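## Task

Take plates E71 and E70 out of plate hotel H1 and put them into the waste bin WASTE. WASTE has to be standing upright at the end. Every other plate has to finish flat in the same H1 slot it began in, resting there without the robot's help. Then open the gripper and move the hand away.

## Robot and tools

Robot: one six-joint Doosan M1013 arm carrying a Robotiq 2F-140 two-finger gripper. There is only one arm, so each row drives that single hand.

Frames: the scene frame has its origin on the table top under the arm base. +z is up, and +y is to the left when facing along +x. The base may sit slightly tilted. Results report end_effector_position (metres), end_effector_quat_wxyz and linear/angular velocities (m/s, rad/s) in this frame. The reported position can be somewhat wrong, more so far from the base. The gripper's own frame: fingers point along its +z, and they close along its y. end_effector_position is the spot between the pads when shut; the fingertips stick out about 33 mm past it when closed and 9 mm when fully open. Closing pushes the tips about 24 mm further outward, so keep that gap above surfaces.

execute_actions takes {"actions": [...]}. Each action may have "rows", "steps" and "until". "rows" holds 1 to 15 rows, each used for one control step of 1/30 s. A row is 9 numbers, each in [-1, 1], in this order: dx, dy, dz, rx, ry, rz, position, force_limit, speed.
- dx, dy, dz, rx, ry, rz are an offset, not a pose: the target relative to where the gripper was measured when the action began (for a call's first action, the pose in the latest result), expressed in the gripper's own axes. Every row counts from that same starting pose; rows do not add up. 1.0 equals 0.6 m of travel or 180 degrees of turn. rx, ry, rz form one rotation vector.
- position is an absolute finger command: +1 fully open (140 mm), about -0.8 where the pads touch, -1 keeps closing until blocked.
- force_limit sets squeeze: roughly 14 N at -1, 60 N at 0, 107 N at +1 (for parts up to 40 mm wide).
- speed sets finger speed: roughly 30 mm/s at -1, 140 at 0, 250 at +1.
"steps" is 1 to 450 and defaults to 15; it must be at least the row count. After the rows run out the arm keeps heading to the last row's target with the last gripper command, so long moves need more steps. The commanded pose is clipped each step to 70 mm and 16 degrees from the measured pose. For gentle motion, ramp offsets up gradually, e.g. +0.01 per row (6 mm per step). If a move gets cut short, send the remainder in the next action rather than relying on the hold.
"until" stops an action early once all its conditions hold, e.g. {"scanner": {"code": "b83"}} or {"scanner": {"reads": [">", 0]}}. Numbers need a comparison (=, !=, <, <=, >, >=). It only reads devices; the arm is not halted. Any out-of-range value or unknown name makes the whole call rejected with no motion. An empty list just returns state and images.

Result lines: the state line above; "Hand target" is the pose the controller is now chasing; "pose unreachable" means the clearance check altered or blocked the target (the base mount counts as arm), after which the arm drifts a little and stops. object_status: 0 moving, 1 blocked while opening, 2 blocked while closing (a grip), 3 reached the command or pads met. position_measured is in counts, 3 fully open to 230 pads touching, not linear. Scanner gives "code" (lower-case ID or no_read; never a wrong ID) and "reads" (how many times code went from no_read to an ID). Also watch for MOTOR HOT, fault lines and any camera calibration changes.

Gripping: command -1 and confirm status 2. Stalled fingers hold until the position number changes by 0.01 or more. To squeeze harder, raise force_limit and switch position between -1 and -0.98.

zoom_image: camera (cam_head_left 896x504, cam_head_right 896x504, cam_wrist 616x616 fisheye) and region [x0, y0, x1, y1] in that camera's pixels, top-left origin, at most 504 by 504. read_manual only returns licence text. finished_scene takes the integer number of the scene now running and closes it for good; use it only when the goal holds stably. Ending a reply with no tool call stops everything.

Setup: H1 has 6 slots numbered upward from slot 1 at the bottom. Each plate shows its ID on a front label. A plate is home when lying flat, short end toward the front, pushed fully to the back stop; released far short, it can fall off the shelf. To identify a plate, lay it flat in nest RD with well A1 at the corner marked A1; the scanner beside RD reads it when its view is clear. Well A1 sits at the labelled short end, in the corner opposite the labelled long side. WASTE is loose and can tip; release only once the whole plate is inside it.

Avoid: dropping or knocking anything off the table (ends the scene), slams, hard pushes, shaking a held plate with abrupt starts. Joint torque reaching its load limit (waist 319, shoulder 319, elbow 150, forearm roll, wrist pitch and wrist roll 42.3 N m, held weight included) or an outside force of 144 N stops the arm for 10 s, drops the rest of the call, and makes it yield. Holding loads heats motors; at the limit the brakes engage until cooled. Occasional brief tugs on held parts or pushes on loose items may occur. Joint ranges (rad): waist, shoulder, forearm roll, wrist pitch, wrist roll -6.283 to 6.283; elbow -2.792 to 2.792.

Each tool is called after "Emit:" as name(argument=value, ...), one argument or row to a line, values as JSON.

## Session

Emit:
execute_actions(
  actions=[],
)

Scene clock: 0.00 s.
end_effector_position=(+0.4337, +0.5778, +0.2393) position_measured=3 object_status=3 end_effector_quat_wxyz=(-0.022, +0.539, +0.564, -0.625) end_effector_velocity=(-0.001, +0.001, -0.001) end_effector_angular_velocity=(+0.000, +0.001, +0.001)
Joint positions: [0.825 1.027 0.964 0.118 2.488 0.823]
Joint velocities: [ 0.001  0.001 -0.     0.001 -0.    -0.   ]
Hand target: +0.434, +0.578, +0.239; -0.022, +0.539, +0.564, -0.625
scanner: code=no_read reads=0
camera_calibration (this result's frames):
cam_wrist: T_world_to_cam=[[0.63066, -0.214967, -0.745692, 0.00608636], [0.65201, -0.374356, 0.659348, -0.216838], [-0.420892, -0.902024, -0.0959307, 0.907461], [0, 0, 0, 1]] pos_world=[0.519485, 0.738685, 0.234564]

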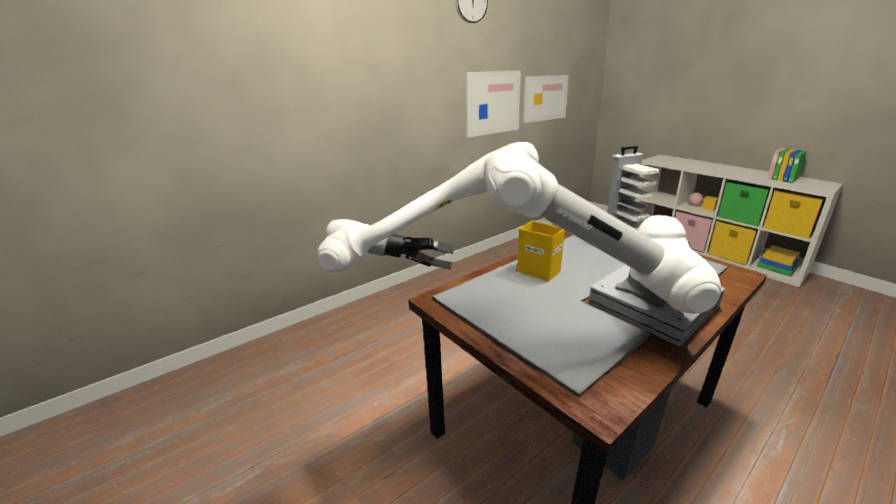

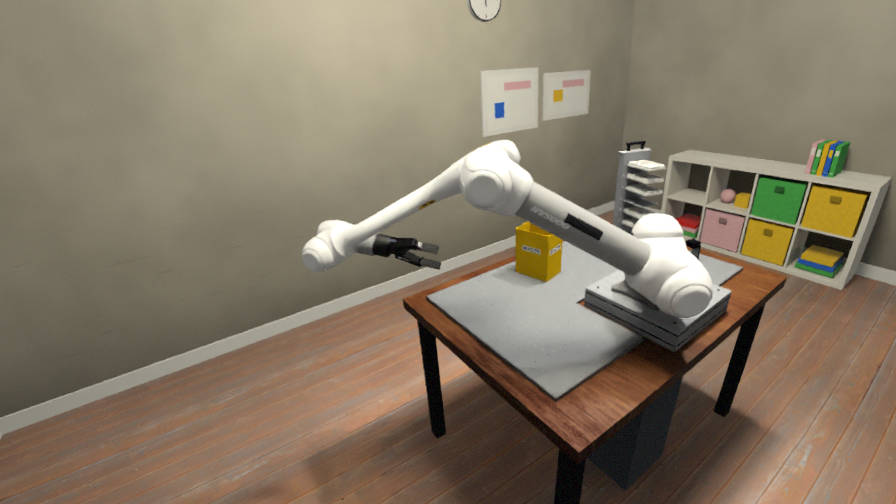

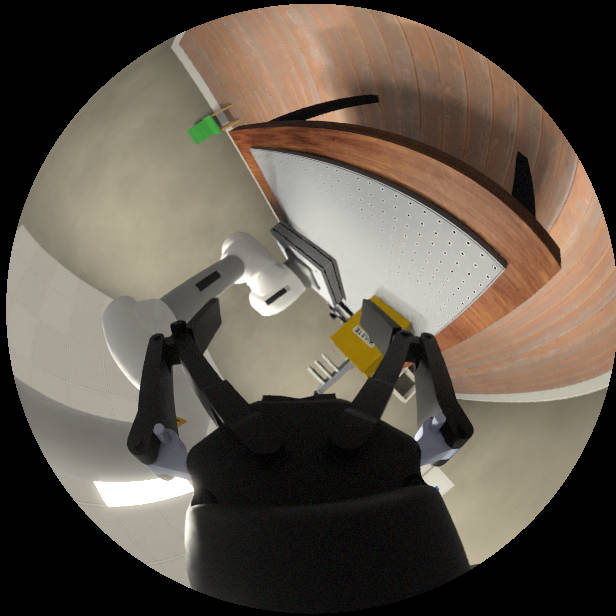

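Emit:
execute_actions(
  actions=[
    {"rows":[[-0.445,-0.15,0.222,-0.017,0.473,0.427,1,0,0]],"steps":70},
    {"rows":[[-0.3,0.8,0,0,0,0,1,0,0]],"steps":55},
  ],
)

Emit:
zoom_image(
  camera="cam_head_right",
  region=[480, 120, 760, 320],
)

Scene clock: 11.67 s.
end_effector_position=(+0.2196, -0.1297, +0.4470) position_measured=3 object_status=3 end_effector_quat_wxyz=(-0.001, +1.000, -0.000, -0.000) end_effector_velocity=(+0.000, +0.000, +0.000) end_effector_angular_velocity=(+0.000, -0.000, +0.001)
Joint positions: [-0.721 -0.502  2.069  0.012  1.589  0.868]
Joint velocities: [ 0. -0.  0.  0. -0. -0.]
Hand target: +0.220, -0.130, +0.447; -0.001, +1.000, -0.000, -0.000
Off the commanded pose: 0.001 m, 0 deg.
scanner: code=no_read reads=0
camera_calibration (this result's frames):
cam_wrist: T_world_to_cam=[[0.0832682, -0.988034, 0.129829, -0.227601], [-0.937984, -0.0337119, 0.345036, 0.054772], [-0.33653, -0.150508, -0.929567, 0.650602], [0, 0, 0, 1]] pos_world=[0.289275, -0.12511, 0.615429]

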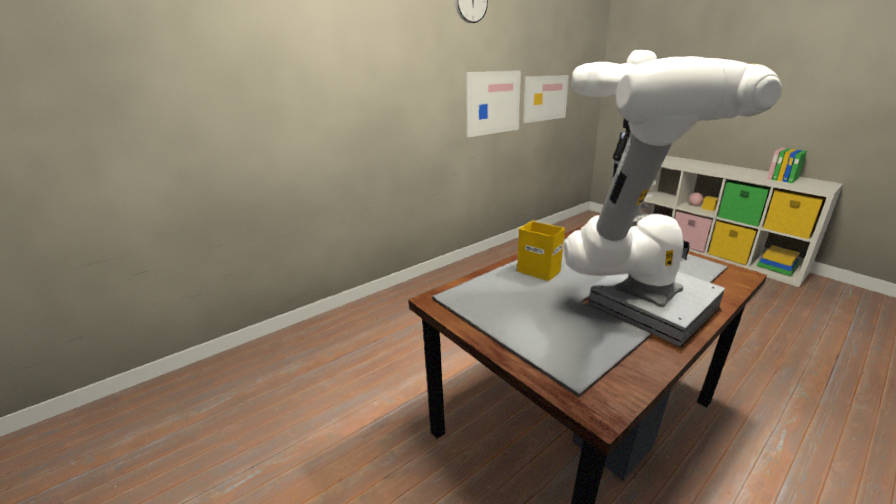

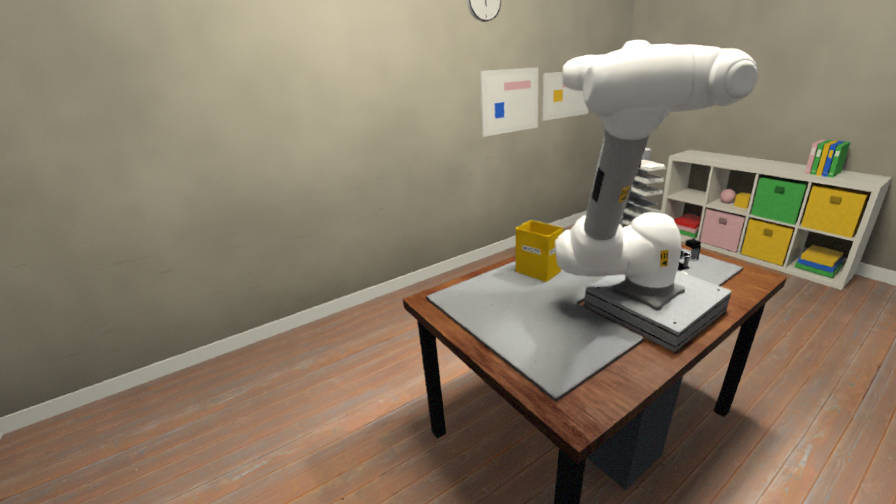

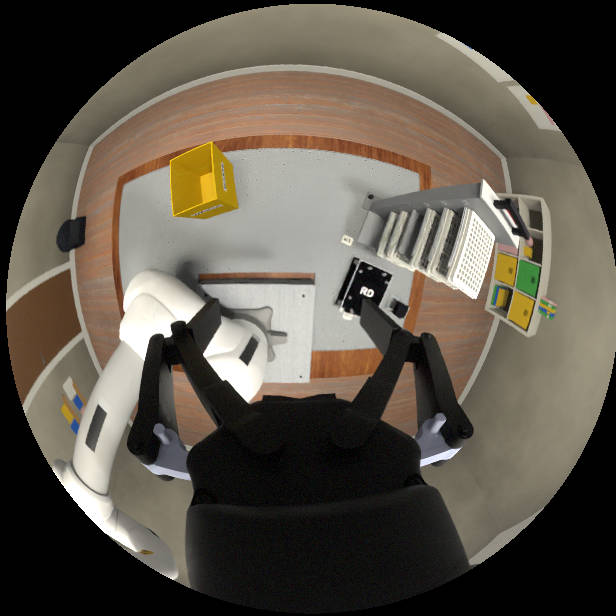

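Region (480, 120, 760, 320) of cam_head_right's 896x504 image, scaled by 1.800, with more detail than that image has; it fills the top 360 rows of this view, and the rest is white.

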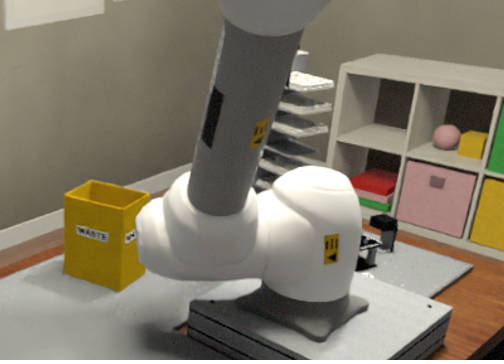

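Emit:
execute_actions(
  actions=[
    {"rows":[[-0.1,0.2,0,0,0.1,0,1,0,0]],"steps":22},
    {"rows":[[0,0.17,0,0,0.2,0,1,0,0]],"steps":25},
    {"rows":[[0,0.08,0,0,0.2,0,1,0,0]],"steps":30},
    {"rows":[[-0.12,0,0,0,0,0,1,0,0]],"steps":18},
  ],
)

Emit:
zoom_image(
  camera="cam_wrist",
  region=[180, 160, 420, 400],
)

Scene clock: 21.13 s.
end_effector_position=(+0.1588, -0.4010, +0.3784) position_measured=3 object_status=3 end_effector_quat_wxyz=(+0.006, +0.710, +0.001, +0.705) end_effector_velocity=(+0.001, +0.000, -0.000) end_effector_angular_velocity=(+0.001, -0.001, +0.001)
Joint positions: [-2.073  0.204  2.345  1.161  1.822 -1.027]
Joint velocities: [ 0.002  0.001 -0.     0.     0.     0.   ]
Hand target: +0.159, -0.401, +0.378; +0.006, +0.710, +0.001, +0.705
Off the commanded pose: 0.000 m, 0 deg.
scanner: code=no_read reads=0
camera_calibration (this result's frames):
cam_wrist: T_world_to_cam=[[-0.137983, -0.985907, 0.0945908, -0.432276], [-0.351126, -0.0406075, -0.935447, 0.400858], [0.926105, -0.162289, -0.340574, 0.0974883], [0, 0, 0, 1]] pos_world=[-0.00917961, -0.394085, 0.449073]

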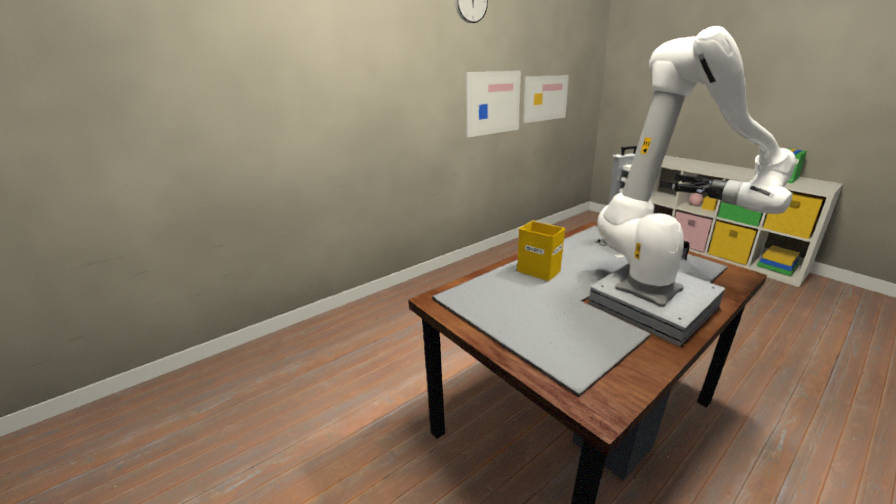

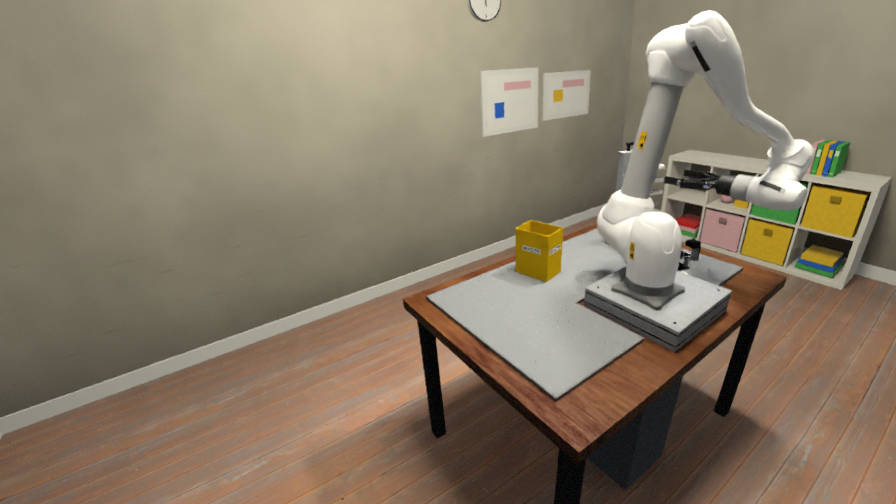

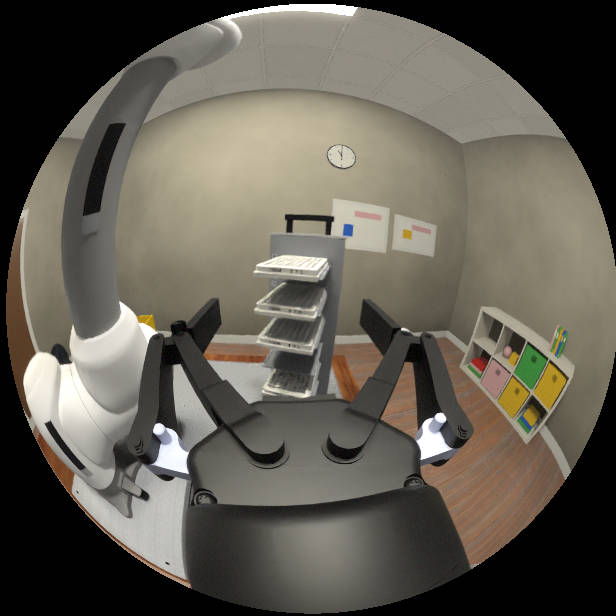

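Region (180, 160, 420, 400) of cam_wrist's 616x616 image, scaled by 2.100, with more detail than that image has.

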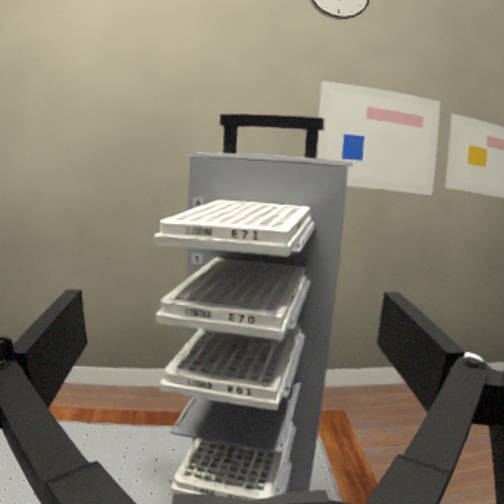

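Emit:
execute_actions(
  actions=[
    {"rows":[[0.045,-0.032,0.068,-0.089,0,0,0.6,0,0]],"steps":25},
  ],
)

Emit:
zoom_image(
  camera="cam_wrist",
  region=[180, 200, 420, 400],
)

Scene clock: 31.20 s.
end_effector_position=(+0.2001, -0.3818, +0.4047) position_measured=53 object_status=3 end_effector_quat_wxyz=(+0.105, +0.702, -0.097, +0.698) end_effector_velocity=(-0.000, +0.000, -0.000) end_effector_angular_velocity=(+0.000, +0.000, +0.000)
Joint positions: [-2.081 -0.029  2.534  1.398  1.684 -0.942]
Joint velocities: [-0.     0.    -0.    -0.001  0.    -0.   ]
Hand target: +0.200, -0.382, +0.405; +0.105, +0.702, -0.097, +0.698
Off the commanded pose: 0.000 m, 0 deg.
scanner: code=no_read reads=0
camera_calibration (this result's frames):
cam_wrist: T_world_to_cam=[[-0.404859, -0.909323, 0.0960261, -0.328092], [-0.346186, 0.0552324, -0.936539, 0.476803], [0.846313, -0.412409, -0.337156, -0.0095572], [0, 0, 0, 1]] pos_world=[0.0403198, -0.328618, 0.474827]

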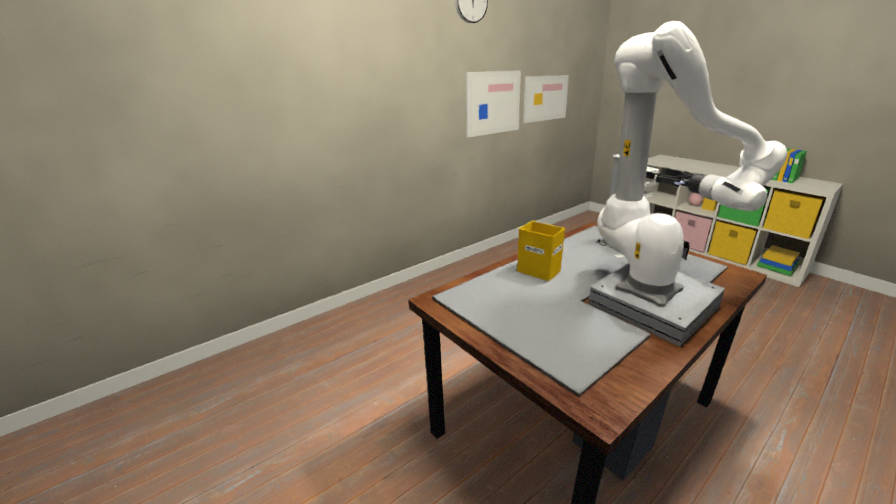

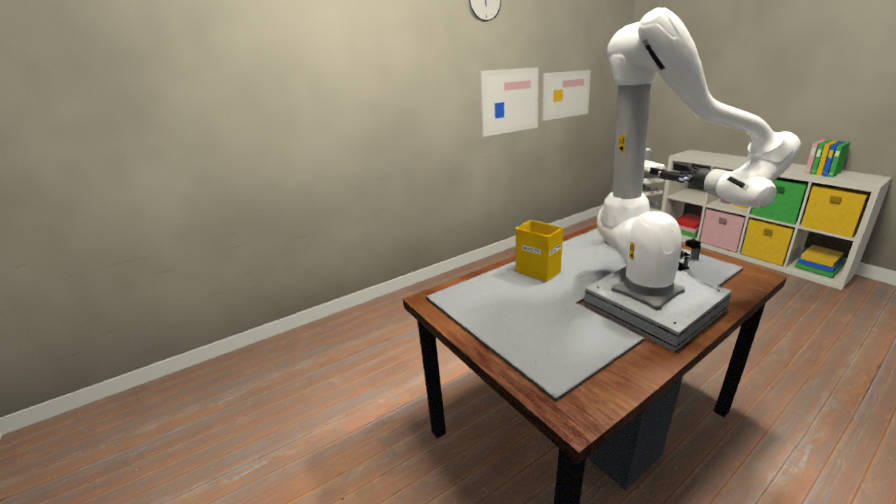

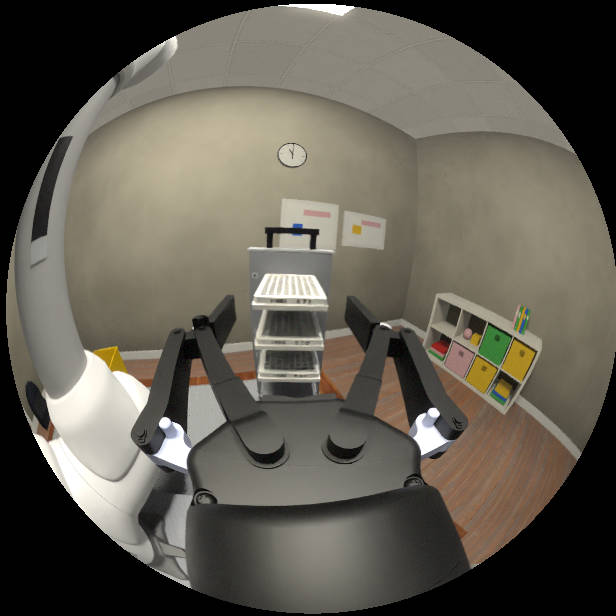

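Region (180, 200, 420, 400) of cam_wrist's 616x616 image, scaled by 2.100, with more detail than that image has.

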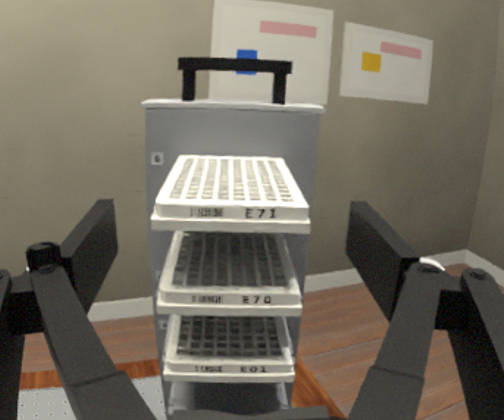

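Emit:
execute_actions(
  actions=[
    {"rows":[[0,0,0.04,0,0,0,0.6,0,0],[0,0,0.08,0,0,0,0.6,0,0],[0,0,0.137,0,0,0,0.6,0,0]],"steps":22},
    {"rows":[[0,0,0,0,0,0,-1,0.3,-0.5]],"steps":25},
    {"rows":[[0.012,0,0,0,0,0,-1,0.3,-0.5]],"steps":10},
  ],
)

Scene clock: 36.77 s.
end_effector_position=(+0.2789, -0.4049, +0.4116) position_measured=104 object_status=2 end_effector_quat_wxyz=(+0.105, +0.702, -0.097, +0.698) end_effector_velocity=(-0.000, -0.000, +0.001) end_effector_angular_velocity=(-0.002, +0.001, -0.002)
Joint positions: [-1.821 -0.038  2.524  1.607  1.53  -0.912]
Joint velocities: [-0.    -0.002 -0.001  0.001 -0.001  0.   ]
Hand target: +0.279, -0.405, +0.412; +0.105, +0.702, -0.097, +0.698
Off the commanded pose: 0.000 m, 0 deg.
scanner: code=no_read reads=0
camera_calibration (this result's frames):
cam_wrist: T_world_to_cam=[[-0.404723, -0.909385, 0.0960099, -0.317937], [-0.346074, 0.0551387, -0.936586, 0.511703], [0.846423, -0.412284, -0.33703, -0.0835233], [0, 0, 0, 1]] pos_world=[0.119107, -0.351777, 0.481629]

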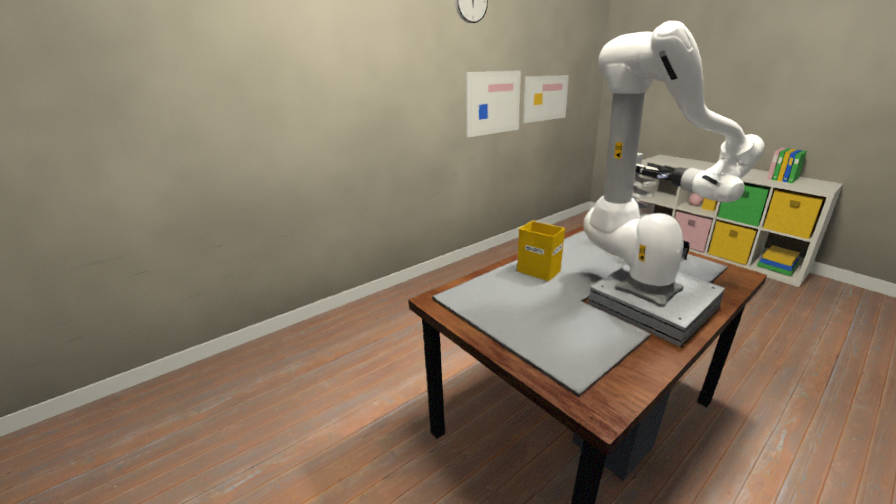

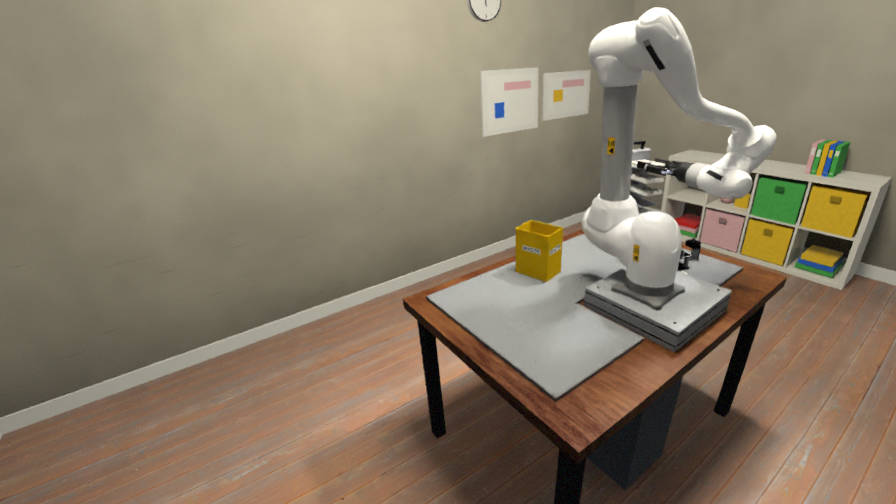

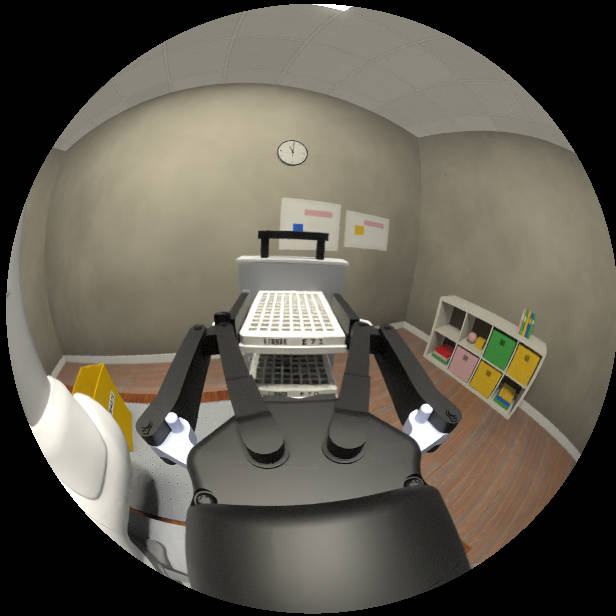

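Emit:
execute_actions(
  actions=[
    {"rows":[[0,0,-0.01,0,0,0,-1,0.3,0],[0,0,-0.03,0,0,0,-1,0.3,0],[0,0,-0.055,0,0,0,-1,0.3,0],[0,0,-0.08,0,0,0,-1,0.3,0],[0.01,0,-0.105,0,0,0,-1,0.3,0],[0.02,0,-0.13,0,0,0,-1,0.3,0],[0.03,0,-0.155,0,0,0,-1,0.3,0],[0.04,0,-0.18,0,0,0,-1,0.3,0],[0.05,0,-0.205,0,0,0,-1,0.3,0],[0.06,0,-0.23,0,0,0,-1,0.3,0],[0.065,0,-0.267,0,0,0,-1,0.3,0]],"steps":25},
    {"rows":[[0,0,0,0,-0.03,0,-1,0.3,0],[0,0,0,0,-0.07,0,-1,0.3,0],[0,0,0,0,-0.5,0,-1,0.3,0]],"steps":55},
    {"rows":[[0.01,-0.03,0,0,0,0.02,-1,0.3,0],[0.025,-0.08,0,0,0,0.04,-1,0.3,0],[0.275,-0.858,0.1,0,0,0.339,-1,0.3,0]],"steps":65},
  ],
)

Scene clock: 51.60 s.
end_effector_position=(+0.4282, +0.0863, +0.3836) position_measured=105 object_status=2 end_effector_quat_wxyz=(+0.007, +0.780, -0.626, -0.000) end_effector_velocity=(-0.000, -0.000, +0.000) end_effector_angular_velocity=(-0.000, -0.001, -0.000)
Joint positions: [ 0.084 -0.172  1.969  0.007  1.356  3.025]
Joint velocities: [-0.001 -0.001 -0.    -0.     0.    -0.001]
Hand target: +0.428, +0.086, +0.384; +0.007, +0.780, -0.626, -0.000
Off the commanded pose: 0.001 m, 0 deg.
scanner: code=no_read reads=0
camera_calibration (this result's frames):
cam_wrist: T_world_to_cam=[[-0.945174, -0.293091, 0.144025, 0.351624], [-0.231817, 0.912801, 0.336237, -0.101103], [-0.230014, 0.284415, -0.930699, 0.611717], [0, 0, 0, 1]] pos_world=[0.449612, 0.0213626, 0.552677]

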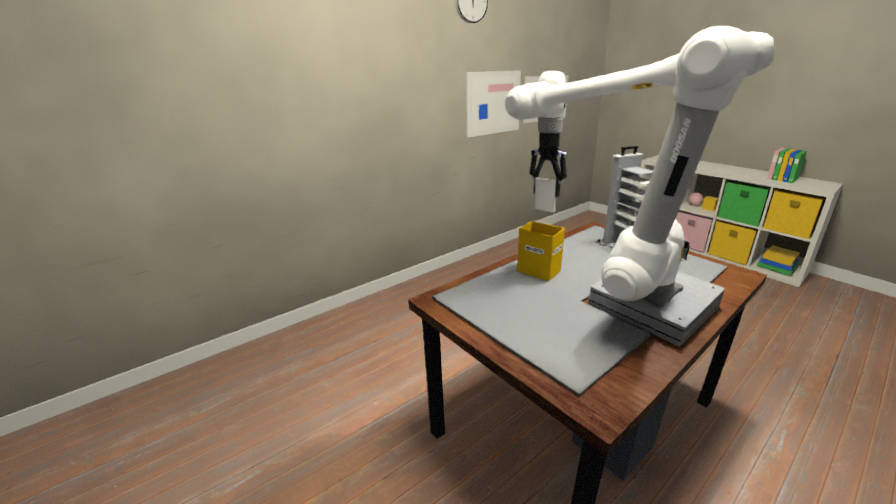

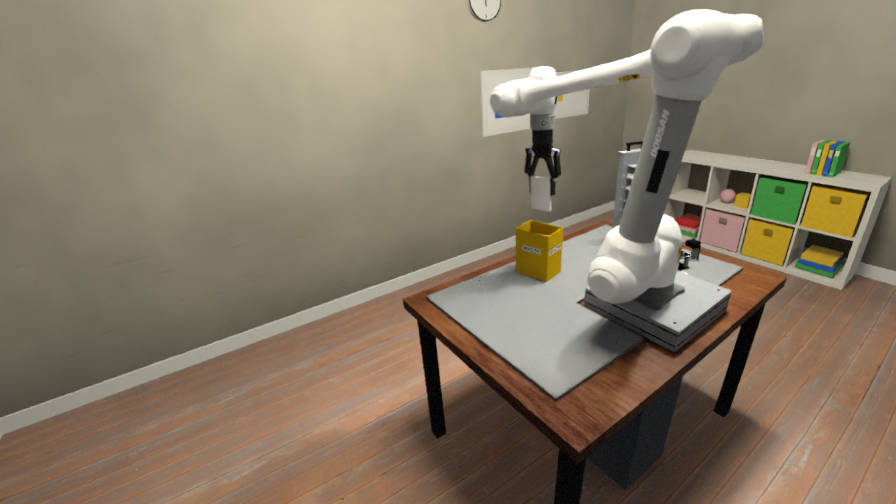

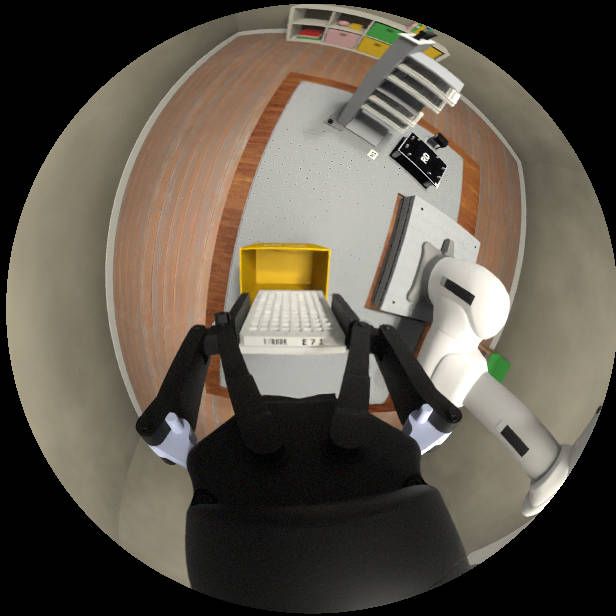

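Emit:
execute_actions(
  actions=[
    {"rows":[[0,-0.018,0.02,0,0,0,-1,0.3,0],[0,-0.018,0.05,0,0,0,-1,0.3,0],[0,-0.018,0.09,0,0,0,-1,0.3,0],[0,-0.018,0.24,0,0,0,-1,0.3,0]],"steps":28},
  ],
)

Scene clock: 56.33 s.
end_effector_position=(+0.4376, +0.0871, +0.2396) position_measured=105 object_status=2 end_effector_quat_wxyz=(+0.007, +0.780, -0.626, -0.000) end_effector_velocity=(+0.000, -0.000, -0.001) end_effector_angular_velocity=(-0.000, +0.002, +0.000)
Joint positions: [ 0.089 -0.06   2.15   0.008  1.063  3.027]
Joint velocities: [-0.001  0.002  0.    -0.    -0.    -0.001]
Hand target: +0.438, +0.087, +0.240; +0.007, +0.780, -0.626, -0.000
Off the commanded pose: 0.000 m, 0 deg.
scanner: code=no_read reads=0
camera_calibration (this result's frames):
cam_wrist: T_world_to_cam=[[-0.945171, -0.293117, 0.143995, 0.381525], [-0.231827, 0.912762, 0.336335, -0.0512511], [-0.230019, 0.284512, -0.930669, 0.479561], [0, 0, 0, 1]] pos_world=[0.459033, 0.0221707, 0.408613]

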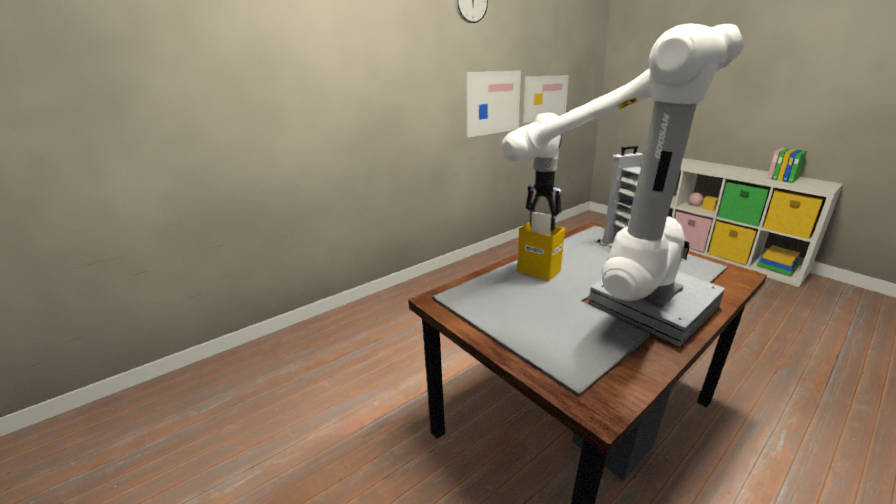

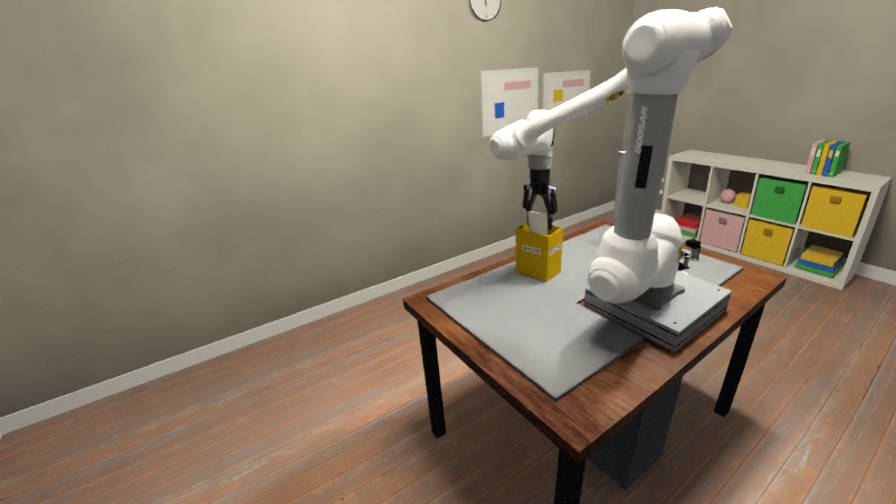

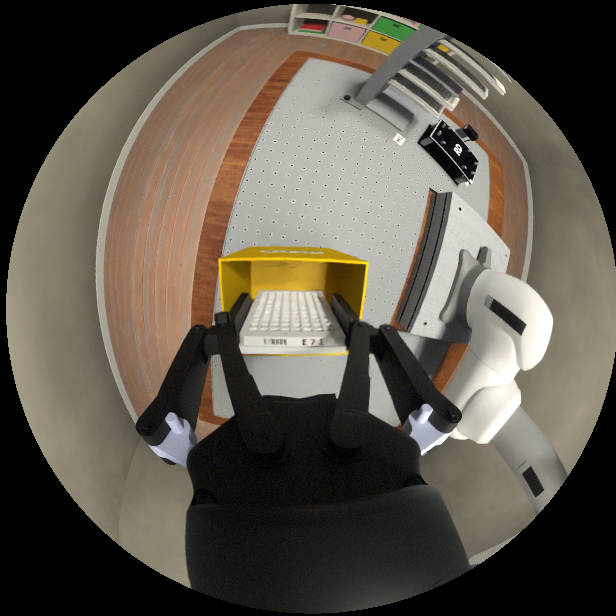

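Emit:
execute_actions(
  actions=[
    {"rows":[[0,0,0.02,0,0,0,-1,0.3,0],[0,0,0.04,0,0,0,-1,0.3,0],[0,0,0.06,0,0,0,-1,0.3,0],[0,0,0.083,0,0,0,-1,0.3,0]],"steps":16},
    {"rows":[[0,0,0,0,0,0,0.35,0,-0.5]],"steps":18},
    {"rows":[[0,0,-0.06,0,0,0,0.35,0,0]],"steps":12},
  ],
)

Scene clock: 61.00 s.
end_effector_position=(+0.4374, +0.0870, +0.2258) position_measured=85 object_status=3 end_effector_quat_wxyz=(+0.007, +0.780, -0.626, -0.000) end_effector_velocity=(+0.001, -0.000, +0.001) end_effector_angular_velocity=(+0.000, -0.002, -0.002)
Joint positions: [ 0.09  -0.047  2.166  0.008  1.033  3.027]
Joint velocities: [-0.001 -0.001 -0.001 -0.     0.     0.001]
Hand target: +0.437, +0.087, +0.226; +0.007, +0.780, -0.626, -0.000
Off the commanded pose: 0.000 m, 0 deg.
scanner: code=no_read reads=0
camera_calibration (this result's frames):
cam_wrist: T_world_to_cam=[[-0.945143, -0.293216, 0.143976, 0.383364], [-0.231924, 0.912733, 0.336347, -0.0465066], [-0.230034, 0.284505, -0.930667, 0.466726], [0, 0, 0, 1]] pos_world=[0.458911, 0.0220707, 0.394814]

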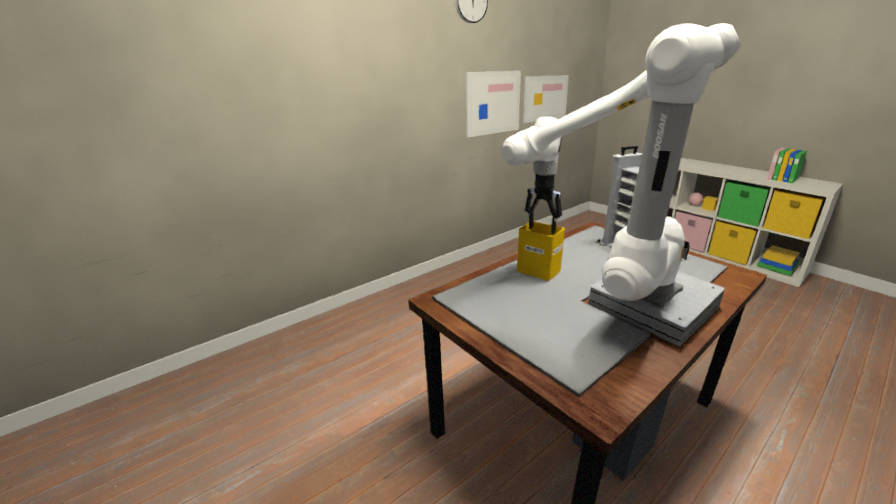

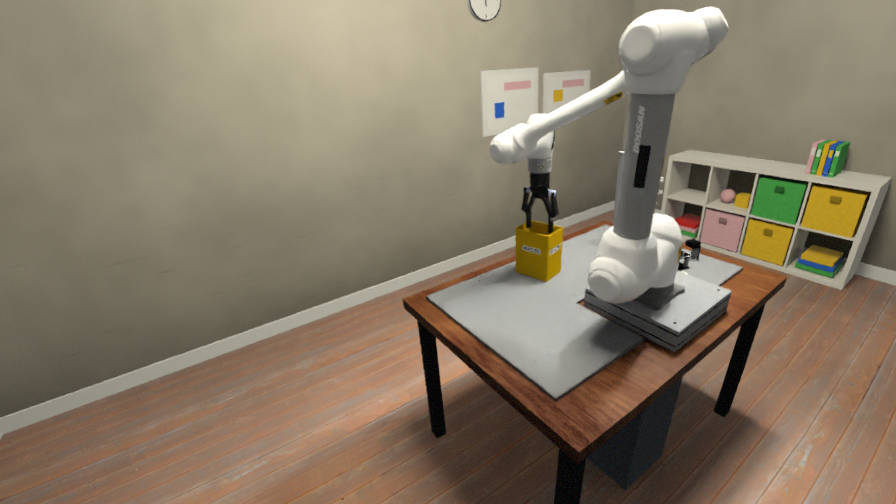

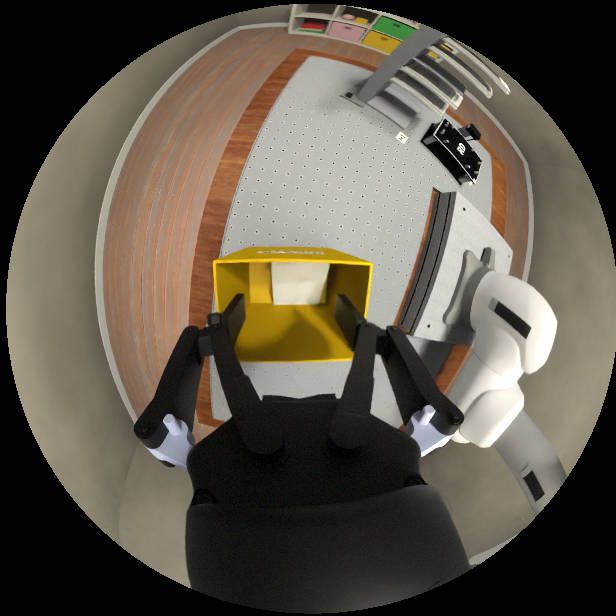

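Emit:
execute_actions(
  actions=[
    {"rows":[[0,0,-0.28,0,0,0,0.35,0,0]],"steps":18},
    {"rows":[[0.628,0.647,-0.08,0,0,-0.339,0.6,0,0]],"steps":58},
    {"rows":[[0,0,0,0,0.5,0,0.6,0,0]],"steps":52},
    {"rows":[[-0.155,0,0.1,0,0,0,0.6,0,0]],"steps":22},
  ],
)

Emit:
zoom_image(
  camera="cam_wrist",
  region=[180, 200, 420, 400],
)

Scene clock: 69.47 s.
end_effector_position=(+0.1998, -0.3799, +0.3561) position_measured=53 object_status=3 end_effector_quat_wxyz=(+0.105, +0.702, -0.097, +0.698) end_effector_velocity=(+0.000, +0.000, +0.000) end_effector_angular_velocity=(-0.003, +0.002, -0.000)
Joint positions: [-2.087  0.087  2.575  1.378  1.658 -1.098]
Joint velocities: [ 0.    -0.002 -0.    -0.    -0.    -0.001]
Hand target: +0.200, -0.380, +0.356; +0.105, +0.702, -0.097, +0.698
Off the commanded pose: 0.000 m, 0 deg.
scanner: code=no_read reads=0
camera_calibration (this result's frames):
cam_wrist: T_world_to_cam=[[-0.404847, -0.909318, 0.0961218, -0.32191], [-0.34615, 0.0551113, -0.936559, 0.431034], [0.846333, -0.412435, -0.337072, -0.024957], [0, 0, 0, 1]] pos_world=[0.0400001, -0.326767, 0.426219]

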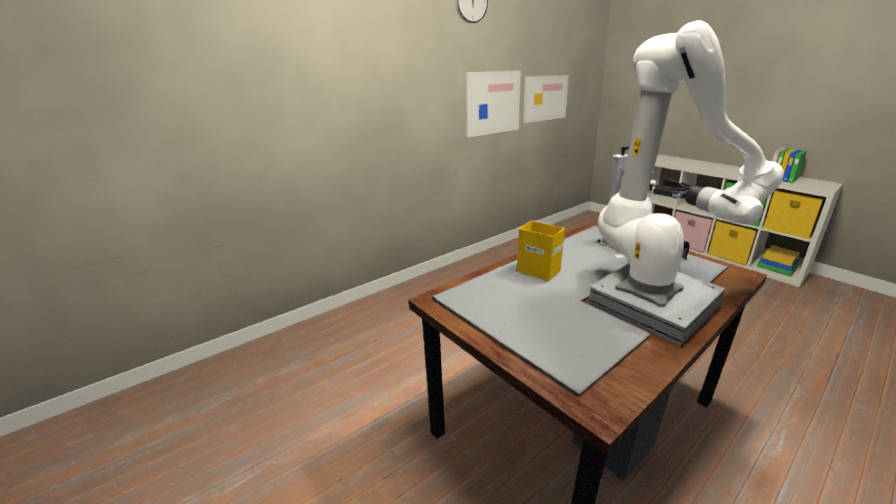

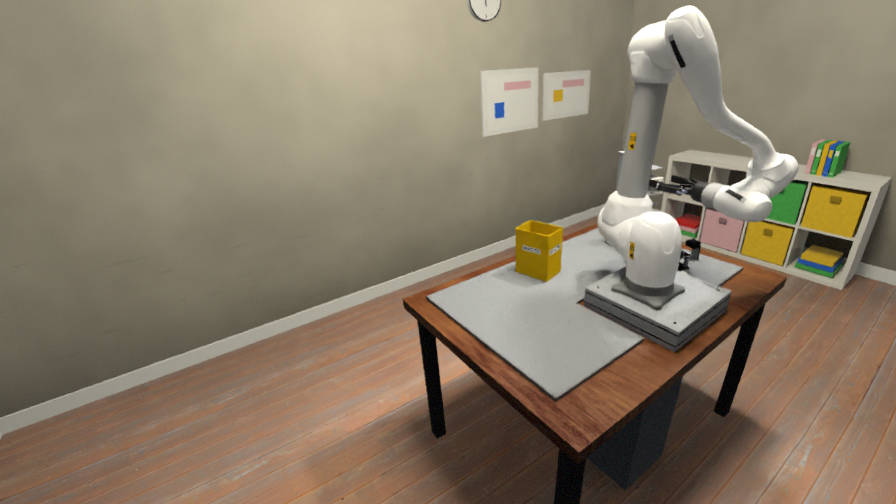

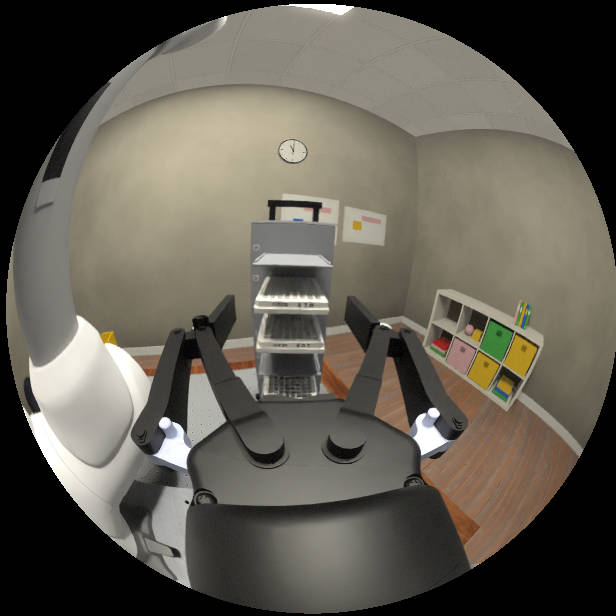

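Region (180, 200, 420, 400) of cam_wrist's 616x616 image, scaled by 2.100, with more detail than that image has.

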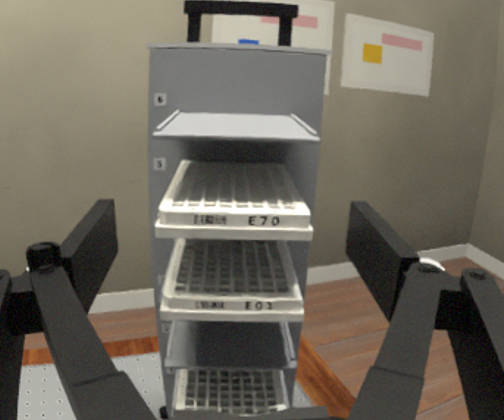

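Emit:
execute_actions(
  actions=[
    {"rows":[[-0.007,0.003,0.03,0,0,0,0.6,0,0],[-0.007,0.003,0.06,0,0,0,0.6,0,0],[-0.007,0.003,0.09,0,0,0,0.6,0,0],[-0.007,0.003,0.137,0,0,0,0.6,0,0]],"steps":22},
    {"rows":[[0,0,0,0,0,0,-1,0.3,-0.5]],"steps":25},
    {"rows":[[0.012,0,0,0,0,0,-1,0.3,-0.5]],"steps":10},
    {"rows":[[0,0,-0.01,0,0,0,-1,0.3,0],[0,0,-0.03,0,0,0,-1,0.3,0],[0,0,-0.055,0,0,0,-1,0.3,0],[0,0,-0.08,0,0,0,-1,0.3,0],[0,0,-0.105,0,0,0,-1,0.3,0],[0,0,-0.13,0,0,0,-1,0.3,0],[0,0,-0.155,0,0,0,-1,0.3,0],[0,0,-0.18,0,0,0,-1,0.3,0],[0,0,-0.205,0,0,0,-1,0.3,0],[0,0,-0.23,0,0,0,-1,0.3,0],[0,0,-0.267,0,0,0,-1,0.3,0]],"steps":25},
  ],
)

Scene clock: 77.63 s.
end_effector_position=(+0.1246, -0.3595, +0.3595) position_measured=104 object_status=2 end_effector_quat_wxyz=(+0.105, +0.702, -0.097, +0.698) end_effector_velocity=(-0.001, +0.000, +0.000) end_effector_angular_velocity=(-0.001, +0.000, +0.000)
Joint positions: [-2.315  0.103  2.54   1.174  1.766 -1.111]
Joint velocities: [-0.001  0.001 -0.001 -0.001  0.001 -0.001]
Hand target: +0.125, -0.360, +0.360; +0.105, +0.702, -0.097, +0.698
Off the commanded pose: 0.000 m, 0 deg.
scanner: code=no_read reads=0
camera_calibration (this result's frames):
cam_wrist: T_world_to_cam=[[-0.404787, -0.909357, 0.096013, -0.334106], [-0.346177, 0.055212, -0.936543, 0.407093], [0.846351, -0.412338, -0.337147, 0.0482632], [0, 0, 0, 1]] pos_world=[-0.0351631, -0.306397, 0.42961]

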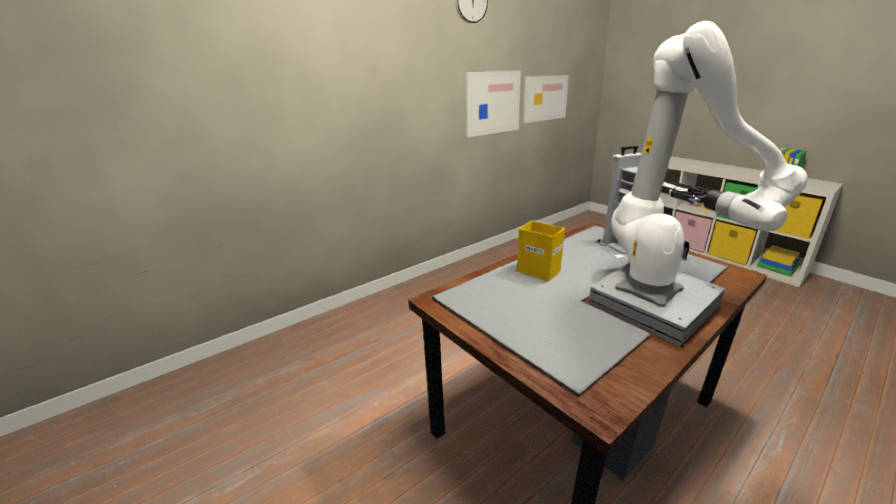

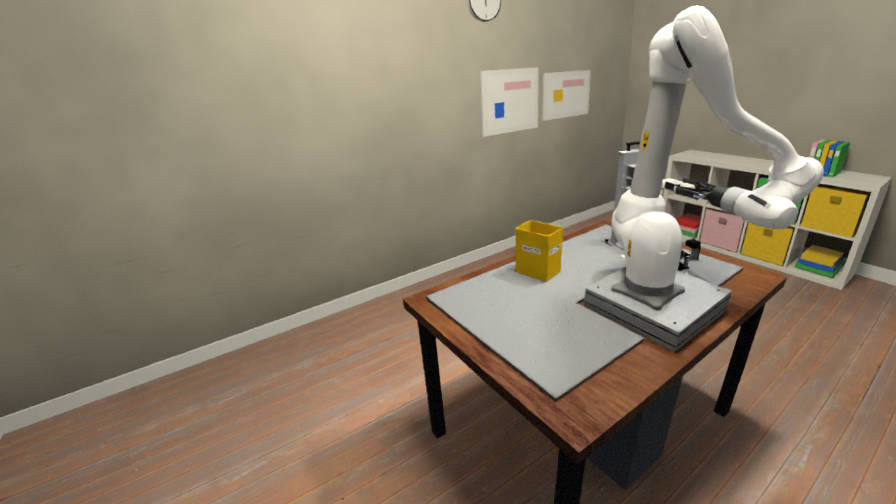

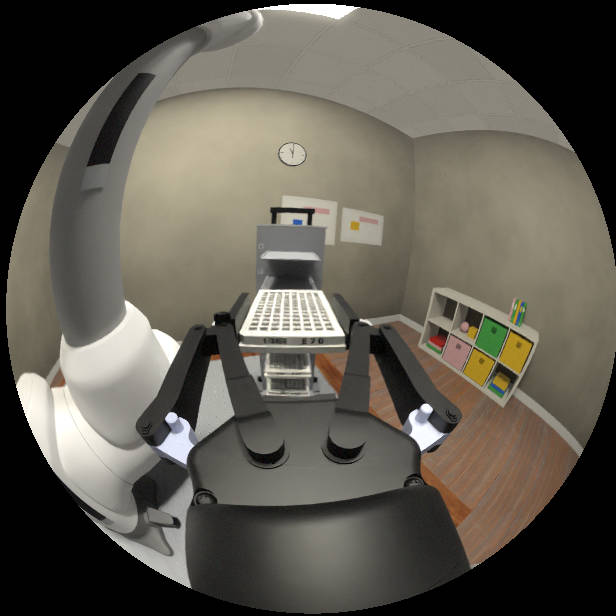

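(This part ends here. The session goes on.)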